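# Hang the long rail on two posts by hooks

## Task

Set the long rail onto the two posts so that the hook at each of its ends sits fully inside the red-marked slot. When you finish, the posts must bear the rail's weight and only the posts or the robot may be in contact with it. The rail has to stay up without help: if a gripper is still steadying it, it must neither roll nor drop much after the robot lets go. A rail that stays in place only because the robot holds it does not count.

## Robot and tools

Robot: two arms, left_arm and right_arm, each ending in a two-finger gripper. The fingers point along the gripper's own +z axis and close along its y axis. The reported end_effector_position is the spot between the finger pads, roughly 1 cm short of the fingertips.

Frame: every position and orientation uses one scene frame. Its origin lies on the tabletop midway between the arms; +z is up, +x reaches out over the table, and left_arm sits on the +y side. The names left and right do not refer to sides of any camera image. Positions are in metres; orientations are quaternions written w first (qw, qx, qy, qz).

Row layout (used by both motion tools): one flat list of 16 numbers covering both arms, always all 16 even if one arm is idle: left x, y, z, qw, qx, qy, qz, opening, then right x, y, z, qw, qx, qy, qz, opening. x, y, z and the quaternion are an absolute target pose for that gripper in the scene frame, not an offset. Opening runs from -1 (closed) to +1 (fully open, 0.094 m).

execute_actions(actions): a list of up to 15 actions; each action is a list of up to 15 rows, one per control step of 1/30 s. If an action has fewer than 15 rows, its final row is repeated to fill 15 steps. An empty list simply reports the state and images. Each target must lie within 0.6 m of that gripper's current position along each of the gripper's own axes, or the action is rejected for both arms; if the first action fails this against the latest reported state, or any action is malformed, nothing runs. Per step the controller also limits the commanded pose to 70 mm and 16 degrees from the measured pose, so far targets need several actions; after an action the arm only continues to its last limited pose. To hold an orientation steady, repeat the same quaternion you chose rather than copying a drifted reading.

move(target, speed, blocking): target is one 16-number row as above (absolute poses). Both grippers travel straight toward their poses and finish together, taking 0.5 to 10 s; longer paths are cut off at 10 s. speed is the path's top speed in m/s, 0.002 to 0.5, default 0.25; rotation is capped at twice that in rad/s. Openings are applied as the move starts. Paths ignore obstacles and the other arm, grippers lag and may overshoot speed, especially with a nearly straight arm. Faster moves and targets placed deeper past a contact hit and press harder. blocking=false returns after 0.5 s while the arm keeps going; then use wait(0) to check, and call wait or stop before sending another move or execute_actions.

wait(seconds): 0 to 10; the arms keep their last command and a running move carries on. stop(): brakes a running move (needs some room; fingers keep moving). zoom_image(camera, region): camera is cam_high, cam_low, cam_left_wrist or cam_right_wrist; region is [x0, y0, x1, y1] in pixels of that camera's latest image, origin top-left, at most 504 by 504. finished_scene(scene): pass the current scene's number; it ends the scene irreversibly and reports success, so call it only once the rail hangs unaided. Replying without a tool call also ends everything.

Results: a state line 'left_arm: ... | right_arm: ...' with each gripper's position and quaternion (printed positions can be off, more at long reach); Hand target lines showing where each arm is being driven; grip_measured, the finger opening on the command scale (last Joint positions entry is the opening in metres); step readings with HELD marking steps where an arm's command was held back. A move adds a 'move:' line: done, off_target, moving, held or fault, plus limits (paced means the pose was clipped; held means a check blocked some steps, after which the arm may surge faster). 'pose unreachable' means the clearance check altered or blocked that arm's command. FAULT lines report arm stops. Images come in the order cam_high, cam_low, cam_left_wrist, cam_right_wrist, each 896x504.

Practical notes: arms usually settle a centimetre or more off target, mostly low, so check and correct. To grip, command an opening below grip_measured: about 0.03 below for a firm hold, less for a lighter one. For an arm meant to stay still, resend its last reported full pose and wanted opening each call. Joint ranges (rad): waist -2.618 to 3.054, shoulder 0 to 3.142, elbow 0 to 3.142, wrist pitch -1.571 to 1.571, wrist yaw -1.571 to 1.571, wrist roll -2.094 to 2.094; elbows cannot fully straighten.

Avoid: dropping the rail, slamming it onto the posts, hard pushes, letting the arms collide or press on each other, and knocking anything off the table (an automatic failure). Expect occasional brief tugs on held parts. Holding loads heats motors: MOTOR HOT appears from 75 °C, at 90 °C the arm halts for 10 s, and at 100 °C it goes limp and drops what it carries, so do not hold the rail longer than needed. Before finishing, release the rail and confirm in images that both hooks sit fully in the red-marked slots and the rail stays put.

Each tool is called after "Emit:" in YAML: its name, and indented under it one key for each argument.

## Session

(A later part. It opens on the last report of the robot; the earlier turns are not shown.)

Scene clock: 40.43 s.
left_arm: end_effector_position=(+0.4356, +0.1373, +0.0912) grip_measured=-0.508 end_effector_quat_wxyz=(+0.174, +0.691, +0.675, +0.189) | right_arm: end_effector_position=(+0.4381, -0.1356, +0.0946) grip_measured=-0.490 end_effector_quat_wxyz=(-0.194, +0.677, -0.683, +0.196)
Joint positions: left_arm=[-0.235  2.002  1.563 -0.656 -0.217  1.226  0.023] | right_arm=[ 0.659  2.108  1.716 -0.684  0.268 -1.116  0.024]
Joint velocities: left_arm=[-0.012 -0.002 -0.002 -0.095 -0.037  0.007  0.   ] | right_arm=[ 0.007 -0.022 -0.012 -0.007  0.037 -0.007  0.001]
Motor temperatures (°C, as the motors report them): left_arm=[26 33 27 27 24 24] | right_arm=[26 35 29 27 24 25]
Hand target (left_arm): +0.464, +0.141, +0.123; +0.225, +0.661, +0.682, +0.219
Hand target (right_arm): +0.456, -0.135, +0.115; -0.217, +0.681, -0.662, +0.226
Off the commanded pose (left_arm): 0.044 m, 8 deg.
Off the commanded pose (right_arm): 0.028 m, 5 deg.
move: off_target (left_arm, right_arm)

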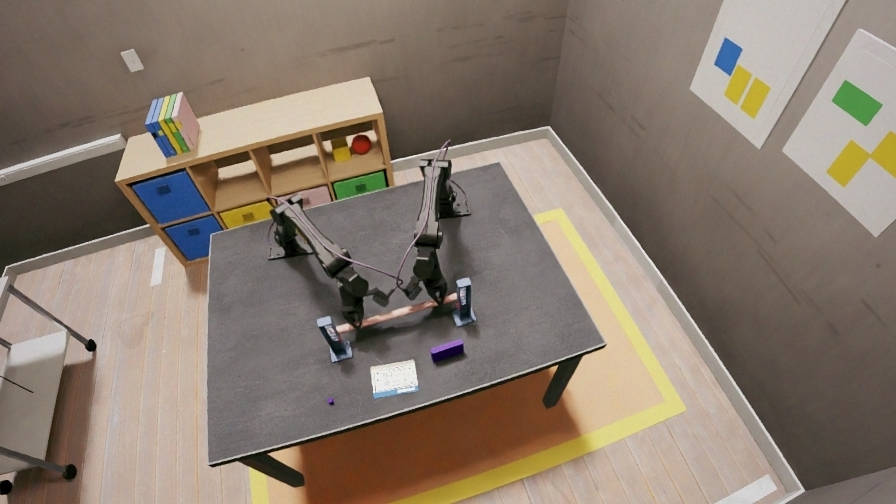

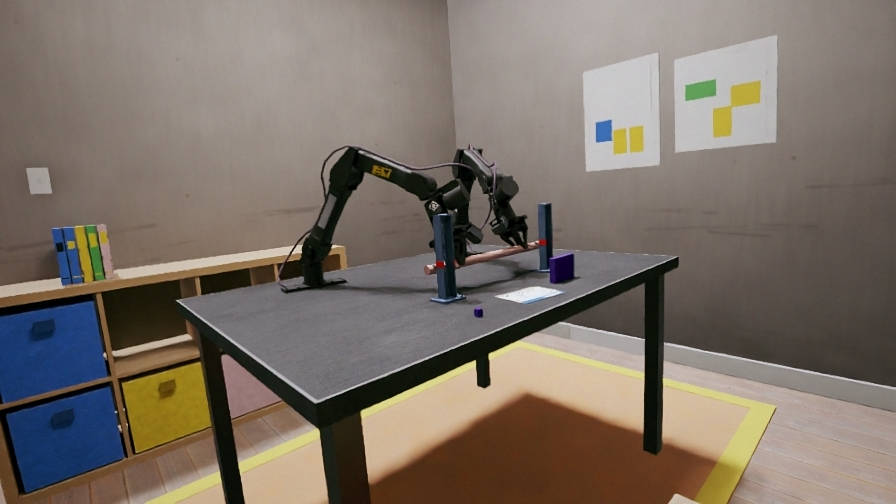

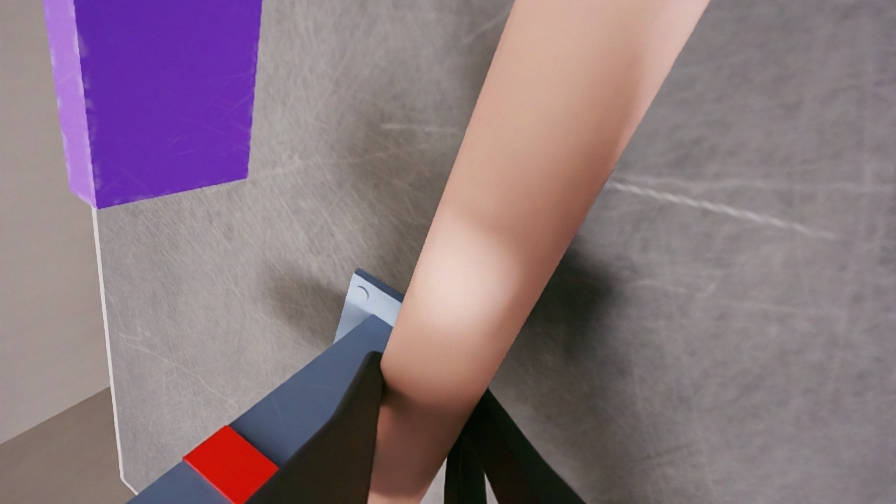

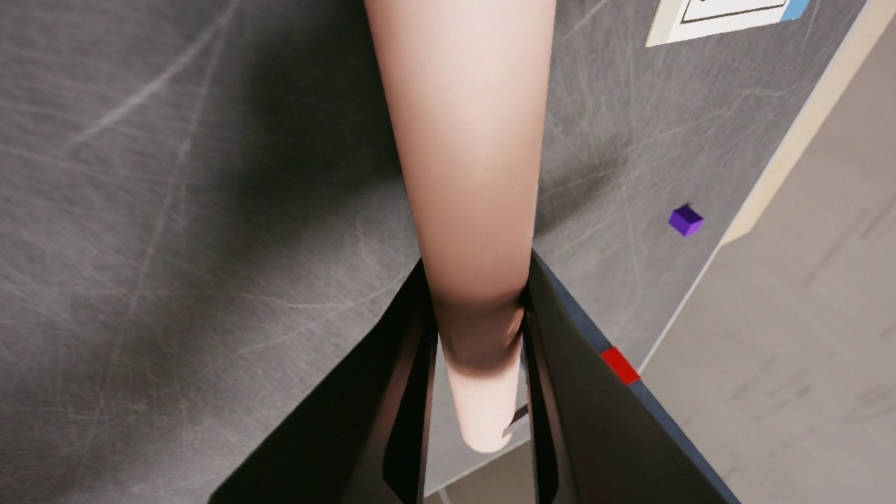

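Emit:
move:
  target: [0.443,0.139,0.128,0.225,0.66,0.682,0.218,-0.55,0.435,-0.134,0.12,0.218,-0.682,0.66,-0.225,-0.55]
  speed: 0.04

Emit:
zoom_image:
  camera: "cam_high"
  region: [452, 278, 476, 308]

Emit:
zoom_image:
  camera: "cam_high"
  region: [316, 316, 344, 348]

Scene clock: 42.63 s.
left_arm: end_effector_position=(+0.4313, +0.1391, +0.0998) grip_measured=-0.508 end_effector_quat_wxyz=(+0.187, +0.687, +0.675, +0.193) | right_arm: end_effector_position=(+0.4349, -0.1343, +0.1031) grip_measured=-0.490 end_effector_quat_wxyz=(-0.209, +0.673, -0.680, +0.200)
Joint positions: left_arm=[-0.235  1.958  1.521 -0.63  -0.216  1.224  0.023] | right_arm=[ 0.664  2.067  1.674 -0.649  0.269 -1.115  0.024]
Joint velocities: left_arm=[ 0.017 -0.012 -0.002  0.007  0.066 -0.022  0.001] | right_arm=[-0.007  0.002  0.002 -0.081  0.037 -0.066  0.   ]
Motor temperatures (°C, as the motors report them): left_arm=[26 33 27 27 24 24] | right_arm=[26 35 29 27 25 25]
Hand target (left_arm): +0.442, +0.139, +0.129; +0.225, +0.661, +0.682, +0.218
Hand target (right_arm): +0.434, -0.134, +0.120; -0.217, +0.682, -0.661, +0.224
Off the commanded pose (left_arm): 0.031 m, 6 deg.
Off the commanded pose (right_arm): 0.017 m, 4 deg.
move: off_target (left_arm, right_arm)

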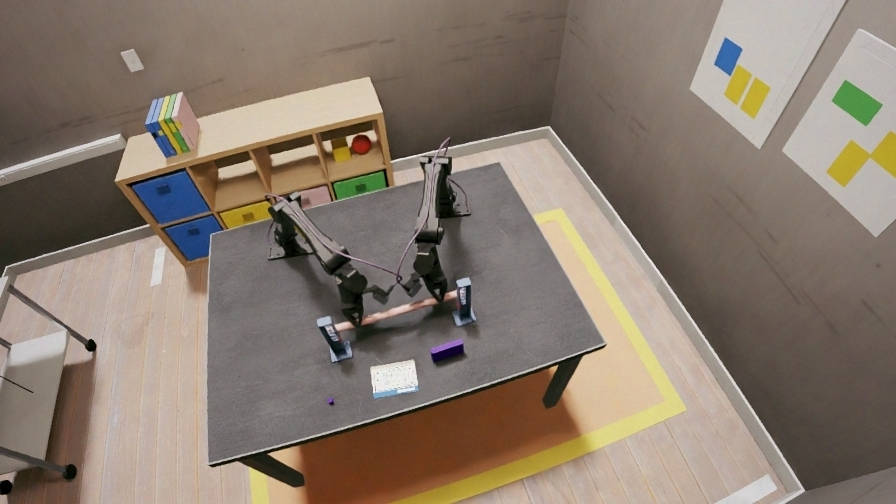

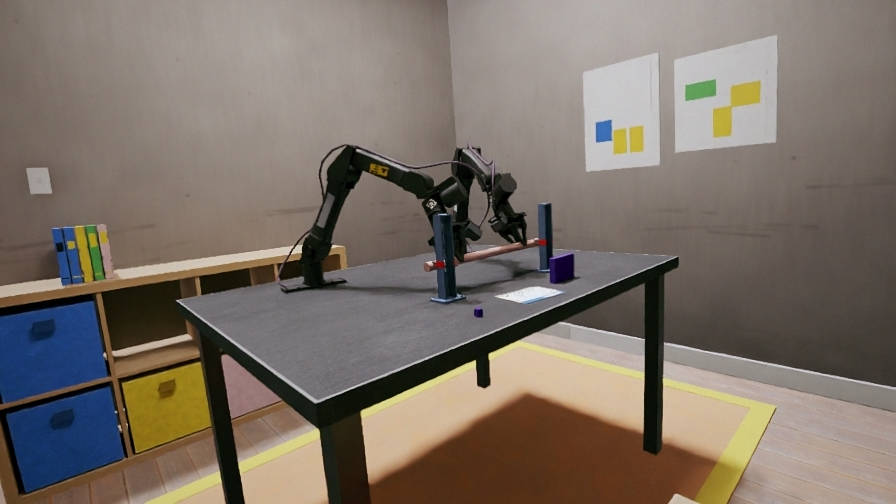

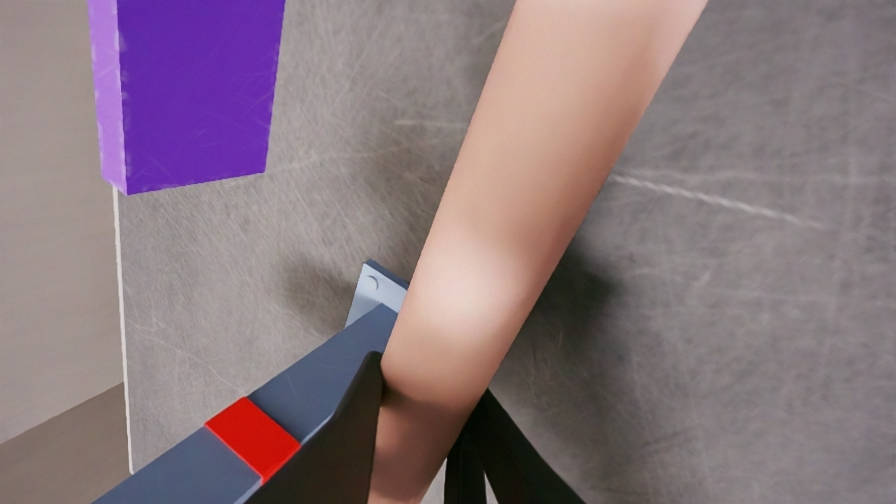

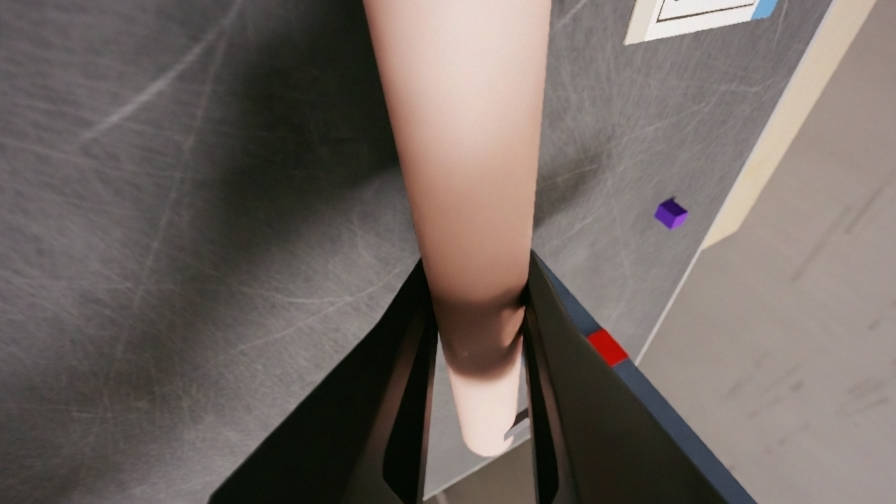

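Region (452, 278, 476, 308) of cam_high's 896x504 image, scaled by 16.800, with more detail than that image has; it fills the left 403 columns of this view, and the rest is white.

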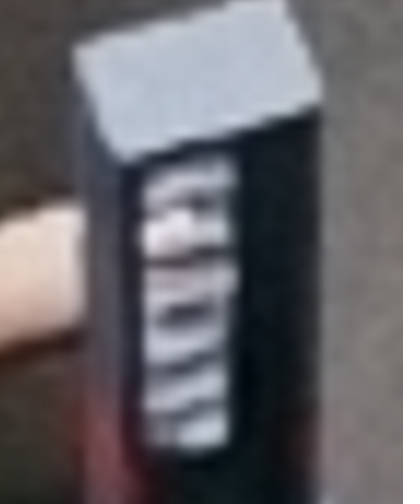

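Region (316, 316, 344, 348) of cam_high's 896x504 image, scaled by 15.750, with more detail than that image has; it fills the left 441 columns of this view, and the rest is white.

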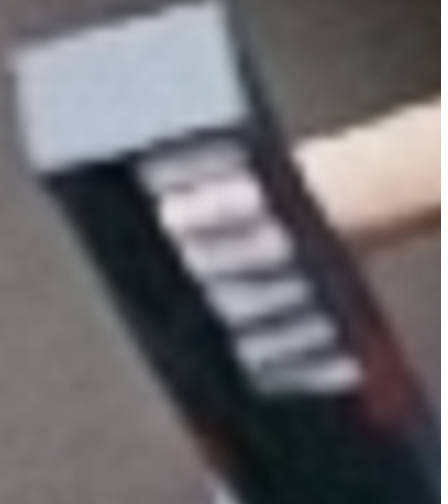

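Emit:
execute_actions:
  actions:
    - [[0.448,0.138,0.129,0.225,0.66,0.682,0.218,-0.55,0.44,-0.135,0.121,0.218,-0.682,0.66,-0.225,-0.55]]
    - [[0.453,0.138,0.13,0.225,0.66,0.682,0.218,-0.55,0.445,-0.135,0.122,0.218,-0.682,0.66,-0.225,-0.55]]
    - [[0.458,0.138,0.13,0.225,0.66,0.682,0.218,-0.55,0.45,-0.135,0.122,0.218,-0.682,0.66,-0.225,-0.55]]
    - [[0.463,0.138,0.13,0.225,0.66,0.682,0.218,-0.55,0.455,-0.135,0.122,0.218,-0.682,0.66,-0.225,-0.55]]

Emit:
zoom_image:
  camera: "cam_low"
  region: [415, 245, 465, 280]

Emit:
zoom_image:
  camera: "cam_low"
  region: [510, 225, 560, 260]

Scene clock: 45.00 s.
left_arm: end_effector_position=(+0.4354, +0.1389, +0.1043) grip_measured=-0.508 end_effector_quat_wxyz=(+0.179, +0.689, +0.675, +0.195) | right_arm: end_effector_position=(+0.4379, -0.1345, +0.1073) grip_measured=-0.490 end_effector_quat_wxyz=(-0.202, +0.676, -0.680, +0.198)
Joint positions: left_arm=[-0.235  1.981  1.577 -0.678 -0.225  1.226  0.023] | right_arm=[ 0.661  2.088  1.729 -0.699  0.268 -1.121  0.024]
Joint velocities: left_arm=[ 0.002 -0.007 -0.027  0.051 -0.022  0.037 -0.001] | right_arm=[ 0.002  0.017 -0.002 -0.051  0.066  0.007  0.001]
Motor temperatures (°C, as the motors report them): left_arm=[26 34 27 27 24 24] | right_arm=[26 36 29 27 25 25]
Hand target (left_arm): +0.460, +0.139, +0.132; +0.225, +0.661, +0.682, +0.219
Hand target (right_arm): +0.454, -0.136, +0.123; -0.218, +0.682, -0.661, +0.225
Off the commanded pose (left_arm): 0.038 m, 7 deg.
Off the commanded pose (right_arm): 0.023 m, 4 deg.
Step readings (end_effector_position; steps 1 to 15: 1st action; 16 to 30: 2nd action; 31 to 45: 3rd action; 46 to 60: 4th action):
0: left_arm (+0.4314, +0.1391, +0.0998) | right_arm (+0.4350, -0.1343, +0.1031)
1: left_arm (+0.4314, +0.1391, +0.0998) | right_arm (+0.4350, -0.1343, +0.1031)
2: left_arm (+0.4314, +0.1391, +0.0998) | right_arm (+0.4350, -0.1343, +0.1031)
4: left_arm (+0.4314, +0.1391, +0.0998) | right_arm (+0.4350, -0.1343, +0.1031)
8: left_arm (+0.4314, +0.1391, +0.0998) | right_arm (+0.4350, -0.1343, +0.1031)
15: left_arm (+0.4314, +0.1391, +0.0998) | right_arm (+0.4350, -0.1343, +0.1031)
16: left_arm (+0.4316, +0.1390, +0.1003) | right_arm (+0.4350, -0.1343, +0.1031)
17: left_arm (+0.4318, +0.1389, +0.1009) | right_arm (+0.4351, -0.1343, +0.1032)
19: left_arm (+0.4325, +0.1388, +0.1022) | right_arm (+0.4358, -0.1342, +0.1044)
23: left_arm (+0.4338, +0.1392, +0.1039) | right_arm (+0.4373, -0.1340, +0.1066)
30: left_arm (+0.4338, +0.1391, +0.1040) | right_arm (+0.4374, -0.1340, +0.1068)
31: left_arm (+0.4341, +0.1390, +0.1041) | right_arm (+0.4377, -0.1340, +0.1071)
32: left_arm (+0.4350, +0.1389, +0.1043) | right_arm (+0.4380, -0.1341, +0.1072)
34: left_arm (+0.4355, +0.1389, +0.1040) | right_arm (+0.4381, -0.1343, +0.1072)
38: left_arm (+0.4353, +0.1390, +0.1039) | right_arm (+0.4379, -0.1343, +0.1073)
45: left_arm (+0.4353, +0.1390, +0.1040) | right_arm (+0.4379, -0.1343, +0.1070)
46: left_arm (+0.4356, +0.1388, +0.1041) | right_arm (+0.4383, -0.1344, +0.1072)
47: left_arm (+0.4356, +0.1388, +0.1041) | right_arm (+0.4381, -0.1343, +0.1072)
49: left_arm (+0.4354, +0.1389, +0.1042) | right_arm (+0.4380, -0.1344, +0.1074)
53: left_arm (+0.4354, +0.1389, +0.1043) | right_arm (+0.4380, -0.1345, +0.1073)
60: end_effector_position above

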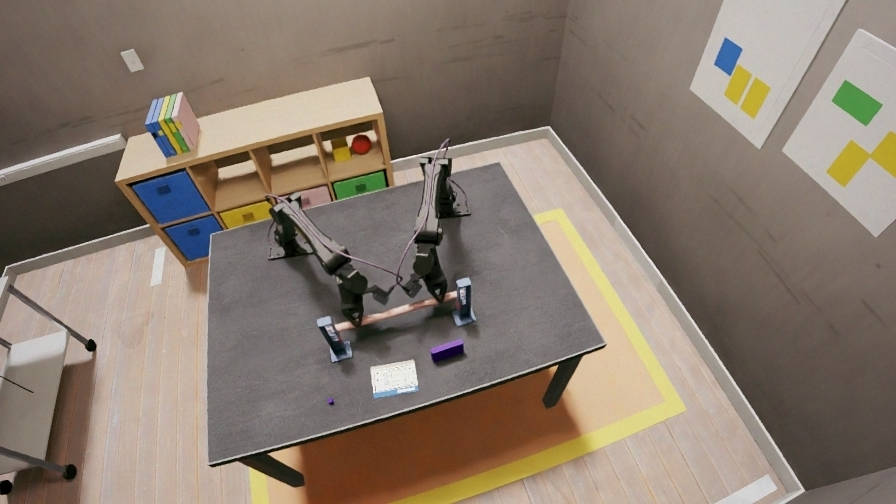

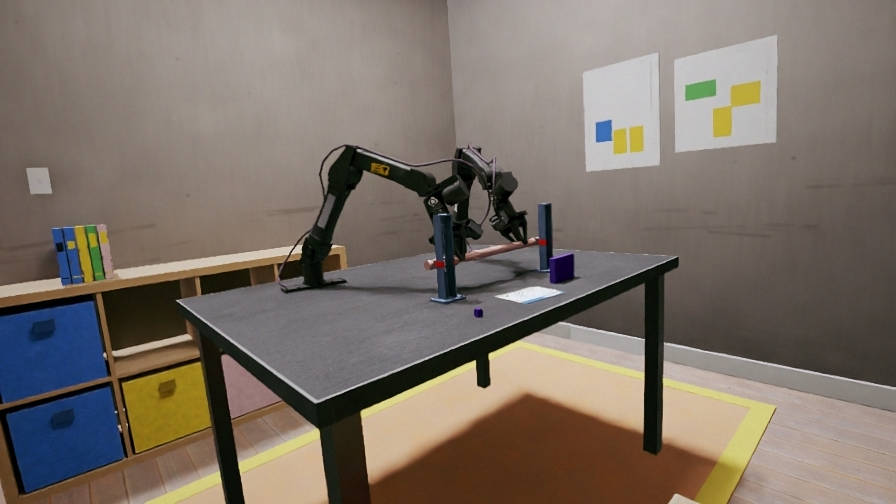

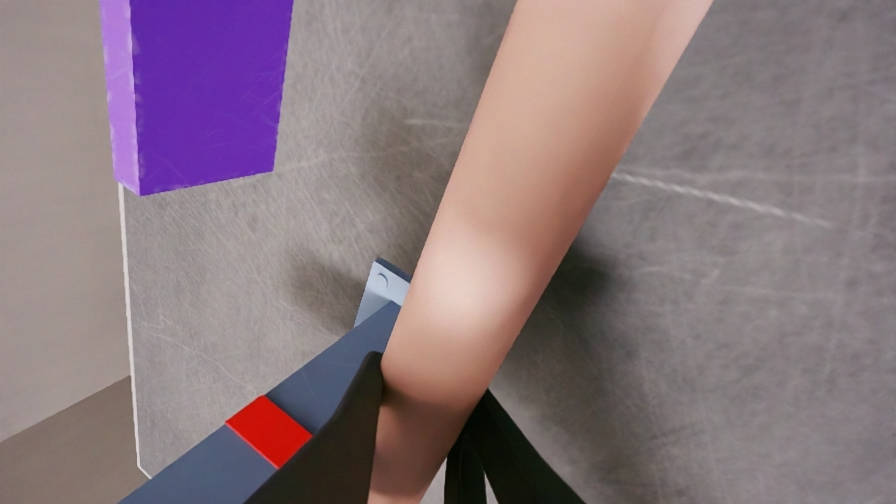

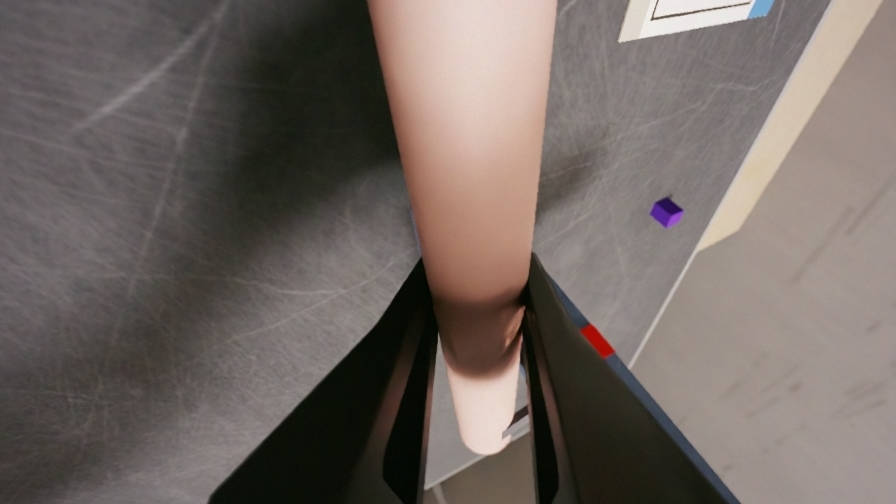

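Region (415, 245, 465, 280) of cam_low's 896x504 image, scaled by 10.080, with more detail than that image has; it fills the top 353 rows of this view, and the rest is white.

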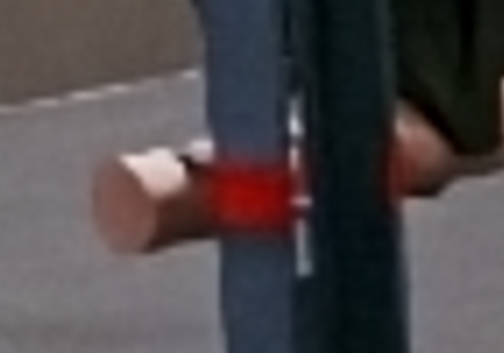

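Region (510, 225, 560, 260) of cam_low's 896x504 image, scaled by 10.080, with more detail than that image has; it fills the top 353 rows of this view, and the rest is white.

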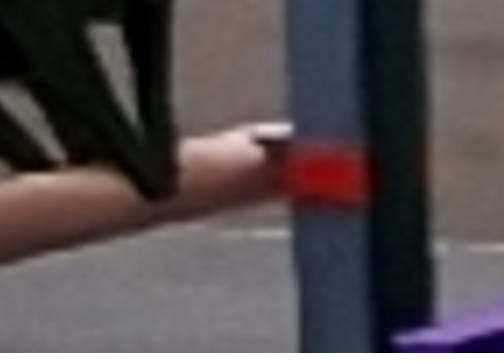

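Emit:
execute_actions:
  actions:
    - [[0.456,0.139,0.125,0.225,0.66,0.682,0.218,-0.55,0.448,-0.134,0.117,0.218,-0.682,0.66,-0.225,-0.55]]
    - [[0.456,0.139,0.122,0.225,0.66,0.682,0.218,-0.55,0.448,-0.134,0.114,0.218,-0.682,0.66,-0.225,-0.55]]
    - [[0.457,0.139,0.119,0.225,0.66,0.682,0.218,-0.55,0.449,-0.134,0.111,0.218,-0.682,0.66,-0.225,-0.55]]
    - [[0.458,0.139,0.116,0.225,0.66,0.682,0.218,-0.55,0.45,-0.134,0.108,0.218,-0.682,0.66,-0.225,-0.55]]
    - [[0.458,0.139,0.113,0.225,0.66,0.682,0.218,-0.55,0.45,-0.134,0.105,0.218,-0.682,0.66,-0.225,-0.55]]

Scene clock: 47.77 s.
left_arm: end_effector_position=(+0.4355, +0.1389, +0.0965) grip_measured=-0.508 end_effector_quat_wxyz=(+0.182, +0.688, +0.675, +0.196) | right_arm: end_effector_position=(+0.4383, -0.1343, +0.1010) grip_measured=-0.490 end_effector_quat_wxyz=(-0.204, +0.675, -0.680, +0.199)
Joint positions: left_arm=[-0.235  1.981  1.542 -0.635 -0.225  1.226  0.023] | right_arm=[ 0.661  2.088  1.7   -0.664  0.269 -1.12   0.024]
Joint velocities: left_arm=[-0.007 -0.017  0.002 -0.022  0.007 -0.022  0.   ] | right_arm=[-0.002 -0.002 -0.017 -0.022 -0.051 -0.095 -0.001]
Motor temperatures (°C, as the motors report them): left_arm=[26 34 27 28 24 24] | right_arm=[26 36 29 28 25 25]
Hand target (left_arm): +0.456, +0.140, +0.115; +0.224, +0.661, +0.682, +0.218
Hand target (right_arm): +0.449, -0.134, +0.106; -0.216, +0.682, -0.662, +0.225
Off the commanded pose (left_arm): 0.028 m, 6 deg.
Off the commanded pose (right_arm): 0.012 m, 4 deg.
Step readings (end_effector_position; steps 1 to 15: 1st action; 16 to 30: 2nd action; 31 to 45: 3rd action; 46 to 60: 4th action; 61 to 75: 5th action):
0: left_arm (+0.4354, +0.1389, +0.1043) | right_arm (+0.4379, -0.1345, +0.1073)
1: left_arm (+0.4354, +0.1389, +0.1043) | right_arm (+0.4379, -0.1345, +0.1073)
2: left_arm (+0.4354, +0.1389, +0.1043) | right_arm (+0.4379, -0.1345, +0.1073)
4: left_arm (+0.4354, +0.1389, +0.1043) | right_arm (+0.4379, -0.1345, +0.1073)
8: left_arm (+0.4354, +0.1389, +0.1043) | right_arm (+0.4379, -0.1345, +0.1073)
15: left_arm (+0.4354, +0.1389, +0.1043) | right_arm (+0.4379, -0.1345, +0.1073)
16: left_arm (+0.4352, +0.1390, +0.1036) | right_arm (+0.4378, -0.1345, +0.1069)
17: left_arm (+0.4352, +0.1390, +0.1030) | right_arm (+0.4379, -0.1345, +0.1065)
19: left_arm (+0.4352, +0.1390, +0.1014) | right_arm (+0.4379, -0.1344, +0.1054)
23: left_arm (+0.4353, +0.1390, +0.1007) | right_arm (+0.4379, -0.1344, +0.1047)
30: left_arm (+0.4353, +0.1390, +0.1006) | right_arm (+0.4379, -0.1344, +0.1047)
31: left_arm (+0.4353, +0.1390, +0.1006) | right_arm (+0.4380, -0.1344, +0.1048)
32: left_arm (+0.4353, +0.1390, +0.1006) | right_arm (+0.4380, -0.1344, +0.1048)
34: left_arm (+0.4353, +0.1390, +0.1006) | right_arm (+0.4380, -0.1344, +0.1048)
38: left_arm (+0.4353, +0.1390, +0.1006) | right_arm (+0.4380, -0.1344, +0.1048)
45: left_arm (+0.4353, +0.1390, +0.1006) | right_arm (+0.4380, -0.1344, +0.1048)
46: left_arm (+0.4354, +0.1389, +0.1004) | right_arm (+0.4381, -0.1343, +0.1048)
47: left_arm (+0.4354, +0.1389, +0.1001) | right_arm (+0.4380, -0.1344, +0.1043)
49: left_arm (+0.4354, +0.1389, +0.0992) | right_arm (+0.4381, -0.1344, +0.1036)
53: left_arm (+0.4354, +0.1389, +0.0985) | right_arm (+0.4381, -0.1343, +0.1030)
60: left_arm (+0.4355, +0.1389, +0.0986) | right_arm (+0.4382, -0.1343, +0.1030)
61: left_arm (+0.4353, +0.1390, +0.0983) | right_arm (+0.4381, -0.1343, +0.1028)
62: left_arm (+0.4354, +0.1389, +0.0980) | right_arm (+0.4381, -0.1343, +0.1024)
64: left_arm (+0.4355, +0.1389, +0.0972) | right_arm (+0.4381, -0.1343, +0.1015)
68: left_arm (+0.4355, +0.1389, +0.0965) | right_arm (+0.4382, -0.1343, +0.1009)
75: end_effector_position above

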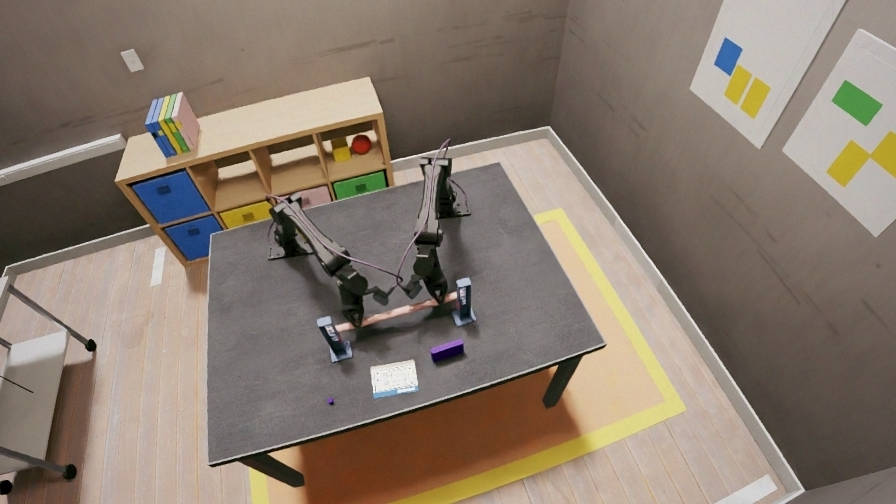

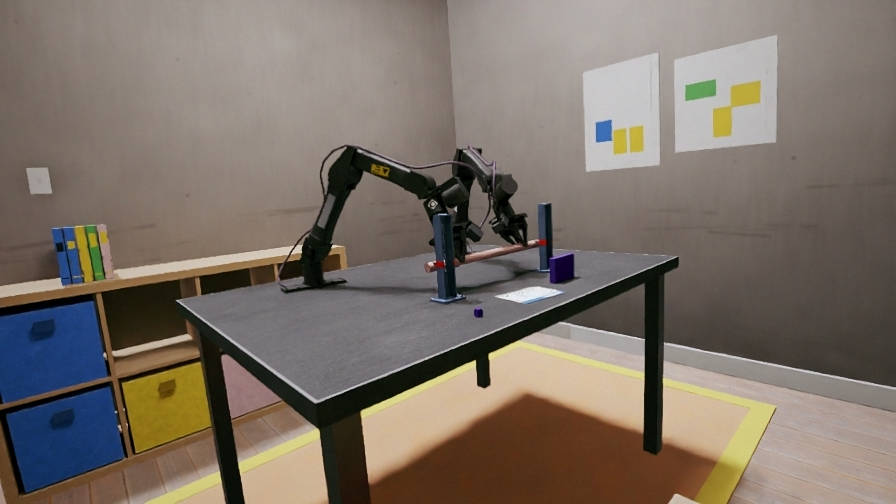

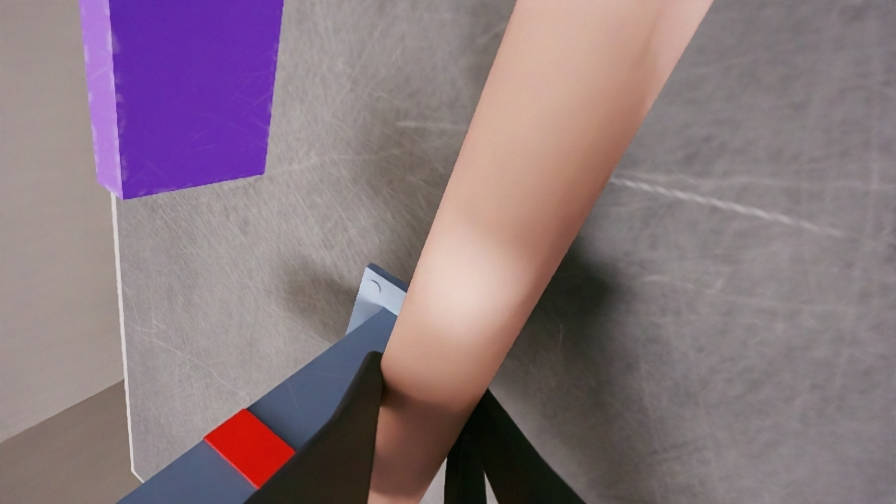

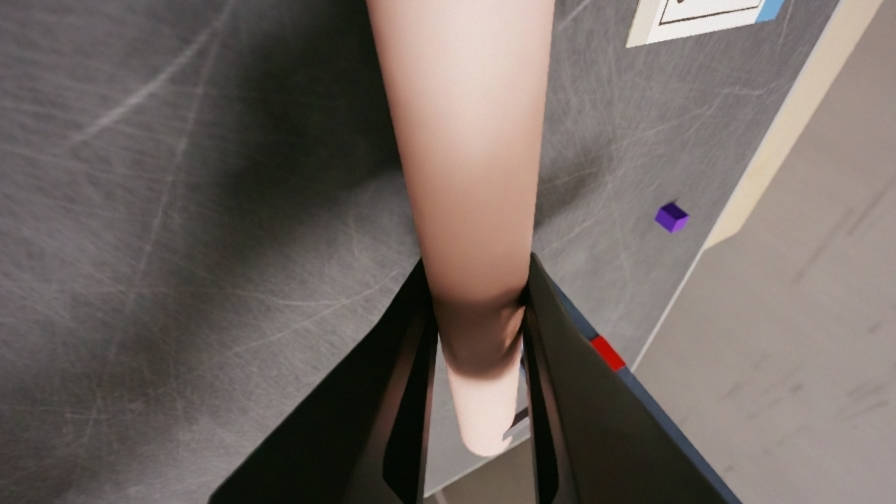

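Height looks about right now; testing a forward push here.

Emit:
execute_actions:
  actions:
    - [[0.465,0.139,0.113,0.225,0.66,0.682,0.218,-0.55,0.457,-0.134,0.105,0.218,-0.682,0.66,-0.225,-0.55]]
    - [[0.47,0.139,0.113,0.225,0.66,0.682,0.218,-0.55,0.462,-0.134,0.105,0.218,-0.682,0.66,-0.225,-0.55]]

Emit:
zoom_image:
  camera: "cam_low"
  region: [415, 245, 465, 280]

Emit:
zoom_image:
  camera: "cam_low"
  region: [510, 225, 560, 260]

Scene clock: 48.97 s.
left_arm: end_effector_position=(+0.4356, +0.1388, +0.0866) grip_measured=-0.508 end_effector_quat_wxyz=(+0.172, +0.690, +0.676, +0.190) | right_arm: end_effector_position=(+0.4384, -0.1343, +0.0903) grip_measured=-0.490 end_effector_quat_wxyz=(-0.193, +0.679, -0.682, +0.194)
Joint positions: left_arm=[-0.234  2.006  1.55  -0.641 -0.221  1.226  0.023] | right_arm=[ 0.659  2.115  1.713 -0.675  0.263 -1.119  0.024]
Joint velocities: left_arm=[-0.002  0.007  0.007 -0.051 -0.051 -0.066  0.001] | right_arm=[ 0.012 -0.012 -0.002 -0.051 -0.11  -0.081 -0.   ]
Motor temperatures (°C, as the motors report them): left_arm=[26 34 28 28 24 24] | right_arm=[26 36 29 28 25 25]
Hand target (left_arm): +0.466, +0.141, +0.116; +0.224, +0.661, +0.682, +0.220
Hand target (right_arm): +0.460, -0.135, +0.107; -0.217, +0.681, -0.662, +0.225
Off the commanded pose (left_arm): 0.043 m, 8 deg.
Off the commanded pose (right_arm): 0.028 m, 5 deg.
Step readings (end_effector_position; steps 1 to 15: 1st action; 16 to 30: 2nd action):
0: left_arm (+0.4355, +0.1389, +0.0965) | right_arm (+0.4383, -0.1343, +0.1010)
1: left_arm (+0.4354, +0.1389, +0.0958) | right_arm (+0.4383, -0.1343, +0.1002)
2: left_arm (+0.4354, +0.1389, +0.0951) | right_arm (+0.4382, -0.1343, +0.0995)
4: left_arm (+0.4355, +0.1389, +0.0922) | right_arm (+0.4383, -0.1343, +0.0963)
8: left_arm (+0.4355, +0.1387, +0.0872) | right_arm (+0.4383, -0.1342, +0.0910)
15: left_arm (+0.4355, +0.1387, +0.0866) | right_arm (+0.4383, -0.1342, +0.0902)
16: left_arm (+0.4357, +0.1387, +0.0863) | right_arm (+0.4385, -0.1342, +0.0901)
17: left_arm (+0.4358, +0.1387, +0.0866) | right_arm (+0.4385, -0.1342, +0.0902)
19: left_arm (+0.4357, +0.1388, +0.0865) | right_arm (+0.4385, -0.1343, +0.0902)
23: left_arm (+0.4357, +0.1388, +0.0866) | right_arm (+0.4384, -0.1342, +0.0904)
30: end_effector_position above

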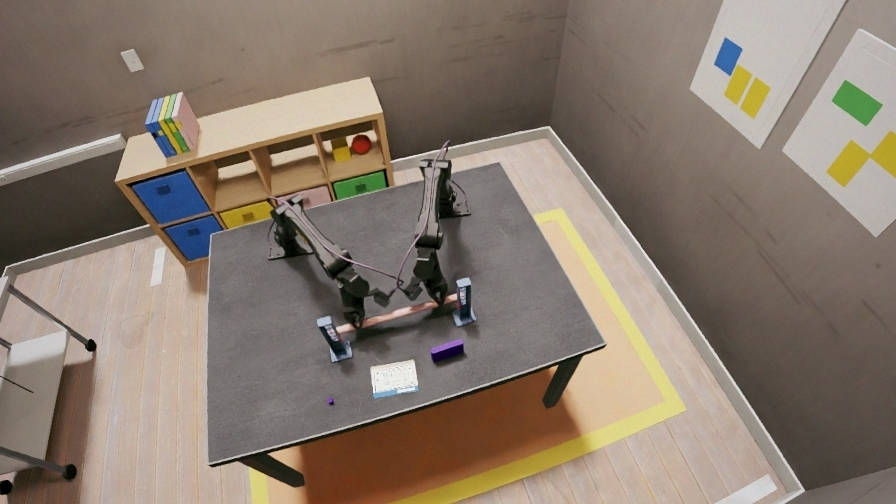

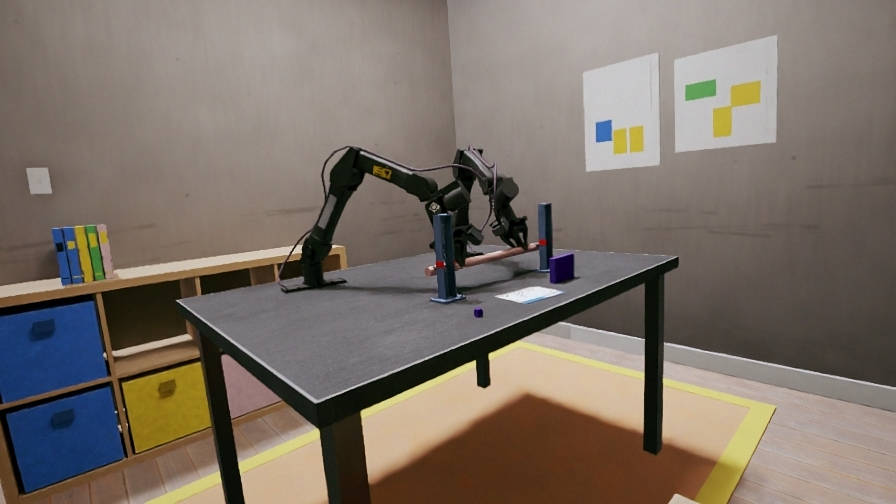

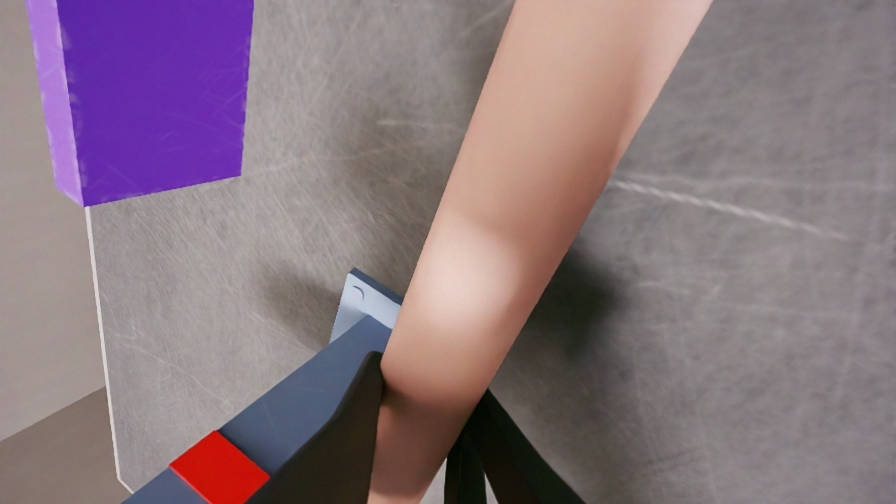

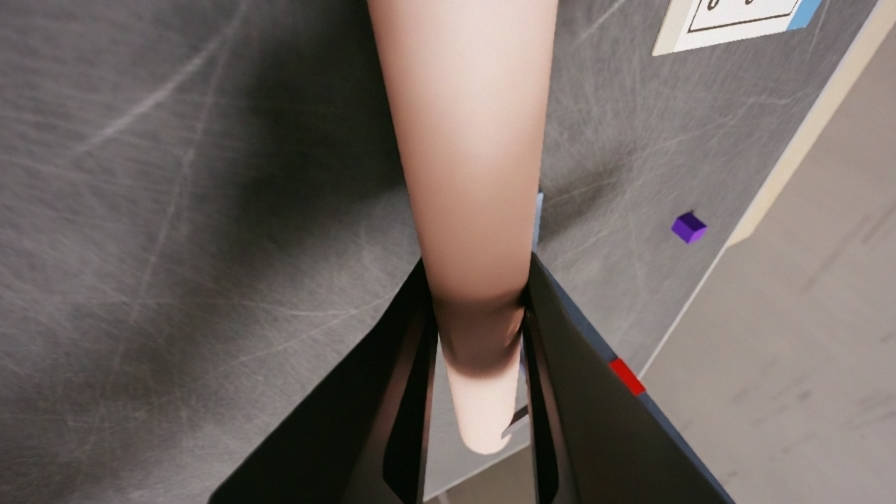

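Region (415, 245, 465, 280) of cam_low's 896x504 image, scaled by 10.080, with more detail than that image has; it fills the top 353 rows of this view, and the rest is white.

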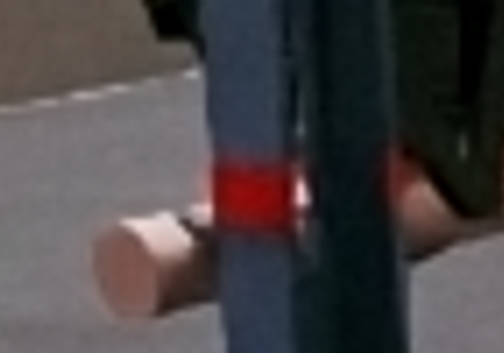

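Region (510, 225, 560, 260) of cam_low's 896x504 image, scaled by 10.080, with more detail than that image has; it fills the top 353 rows of this view, and the rest is white.

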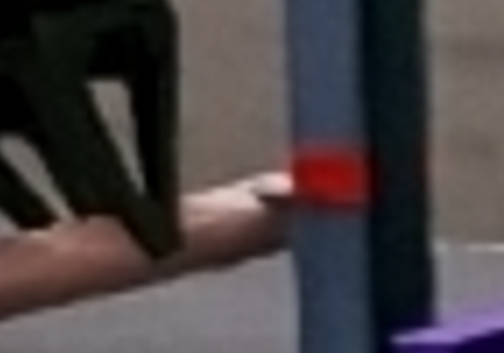

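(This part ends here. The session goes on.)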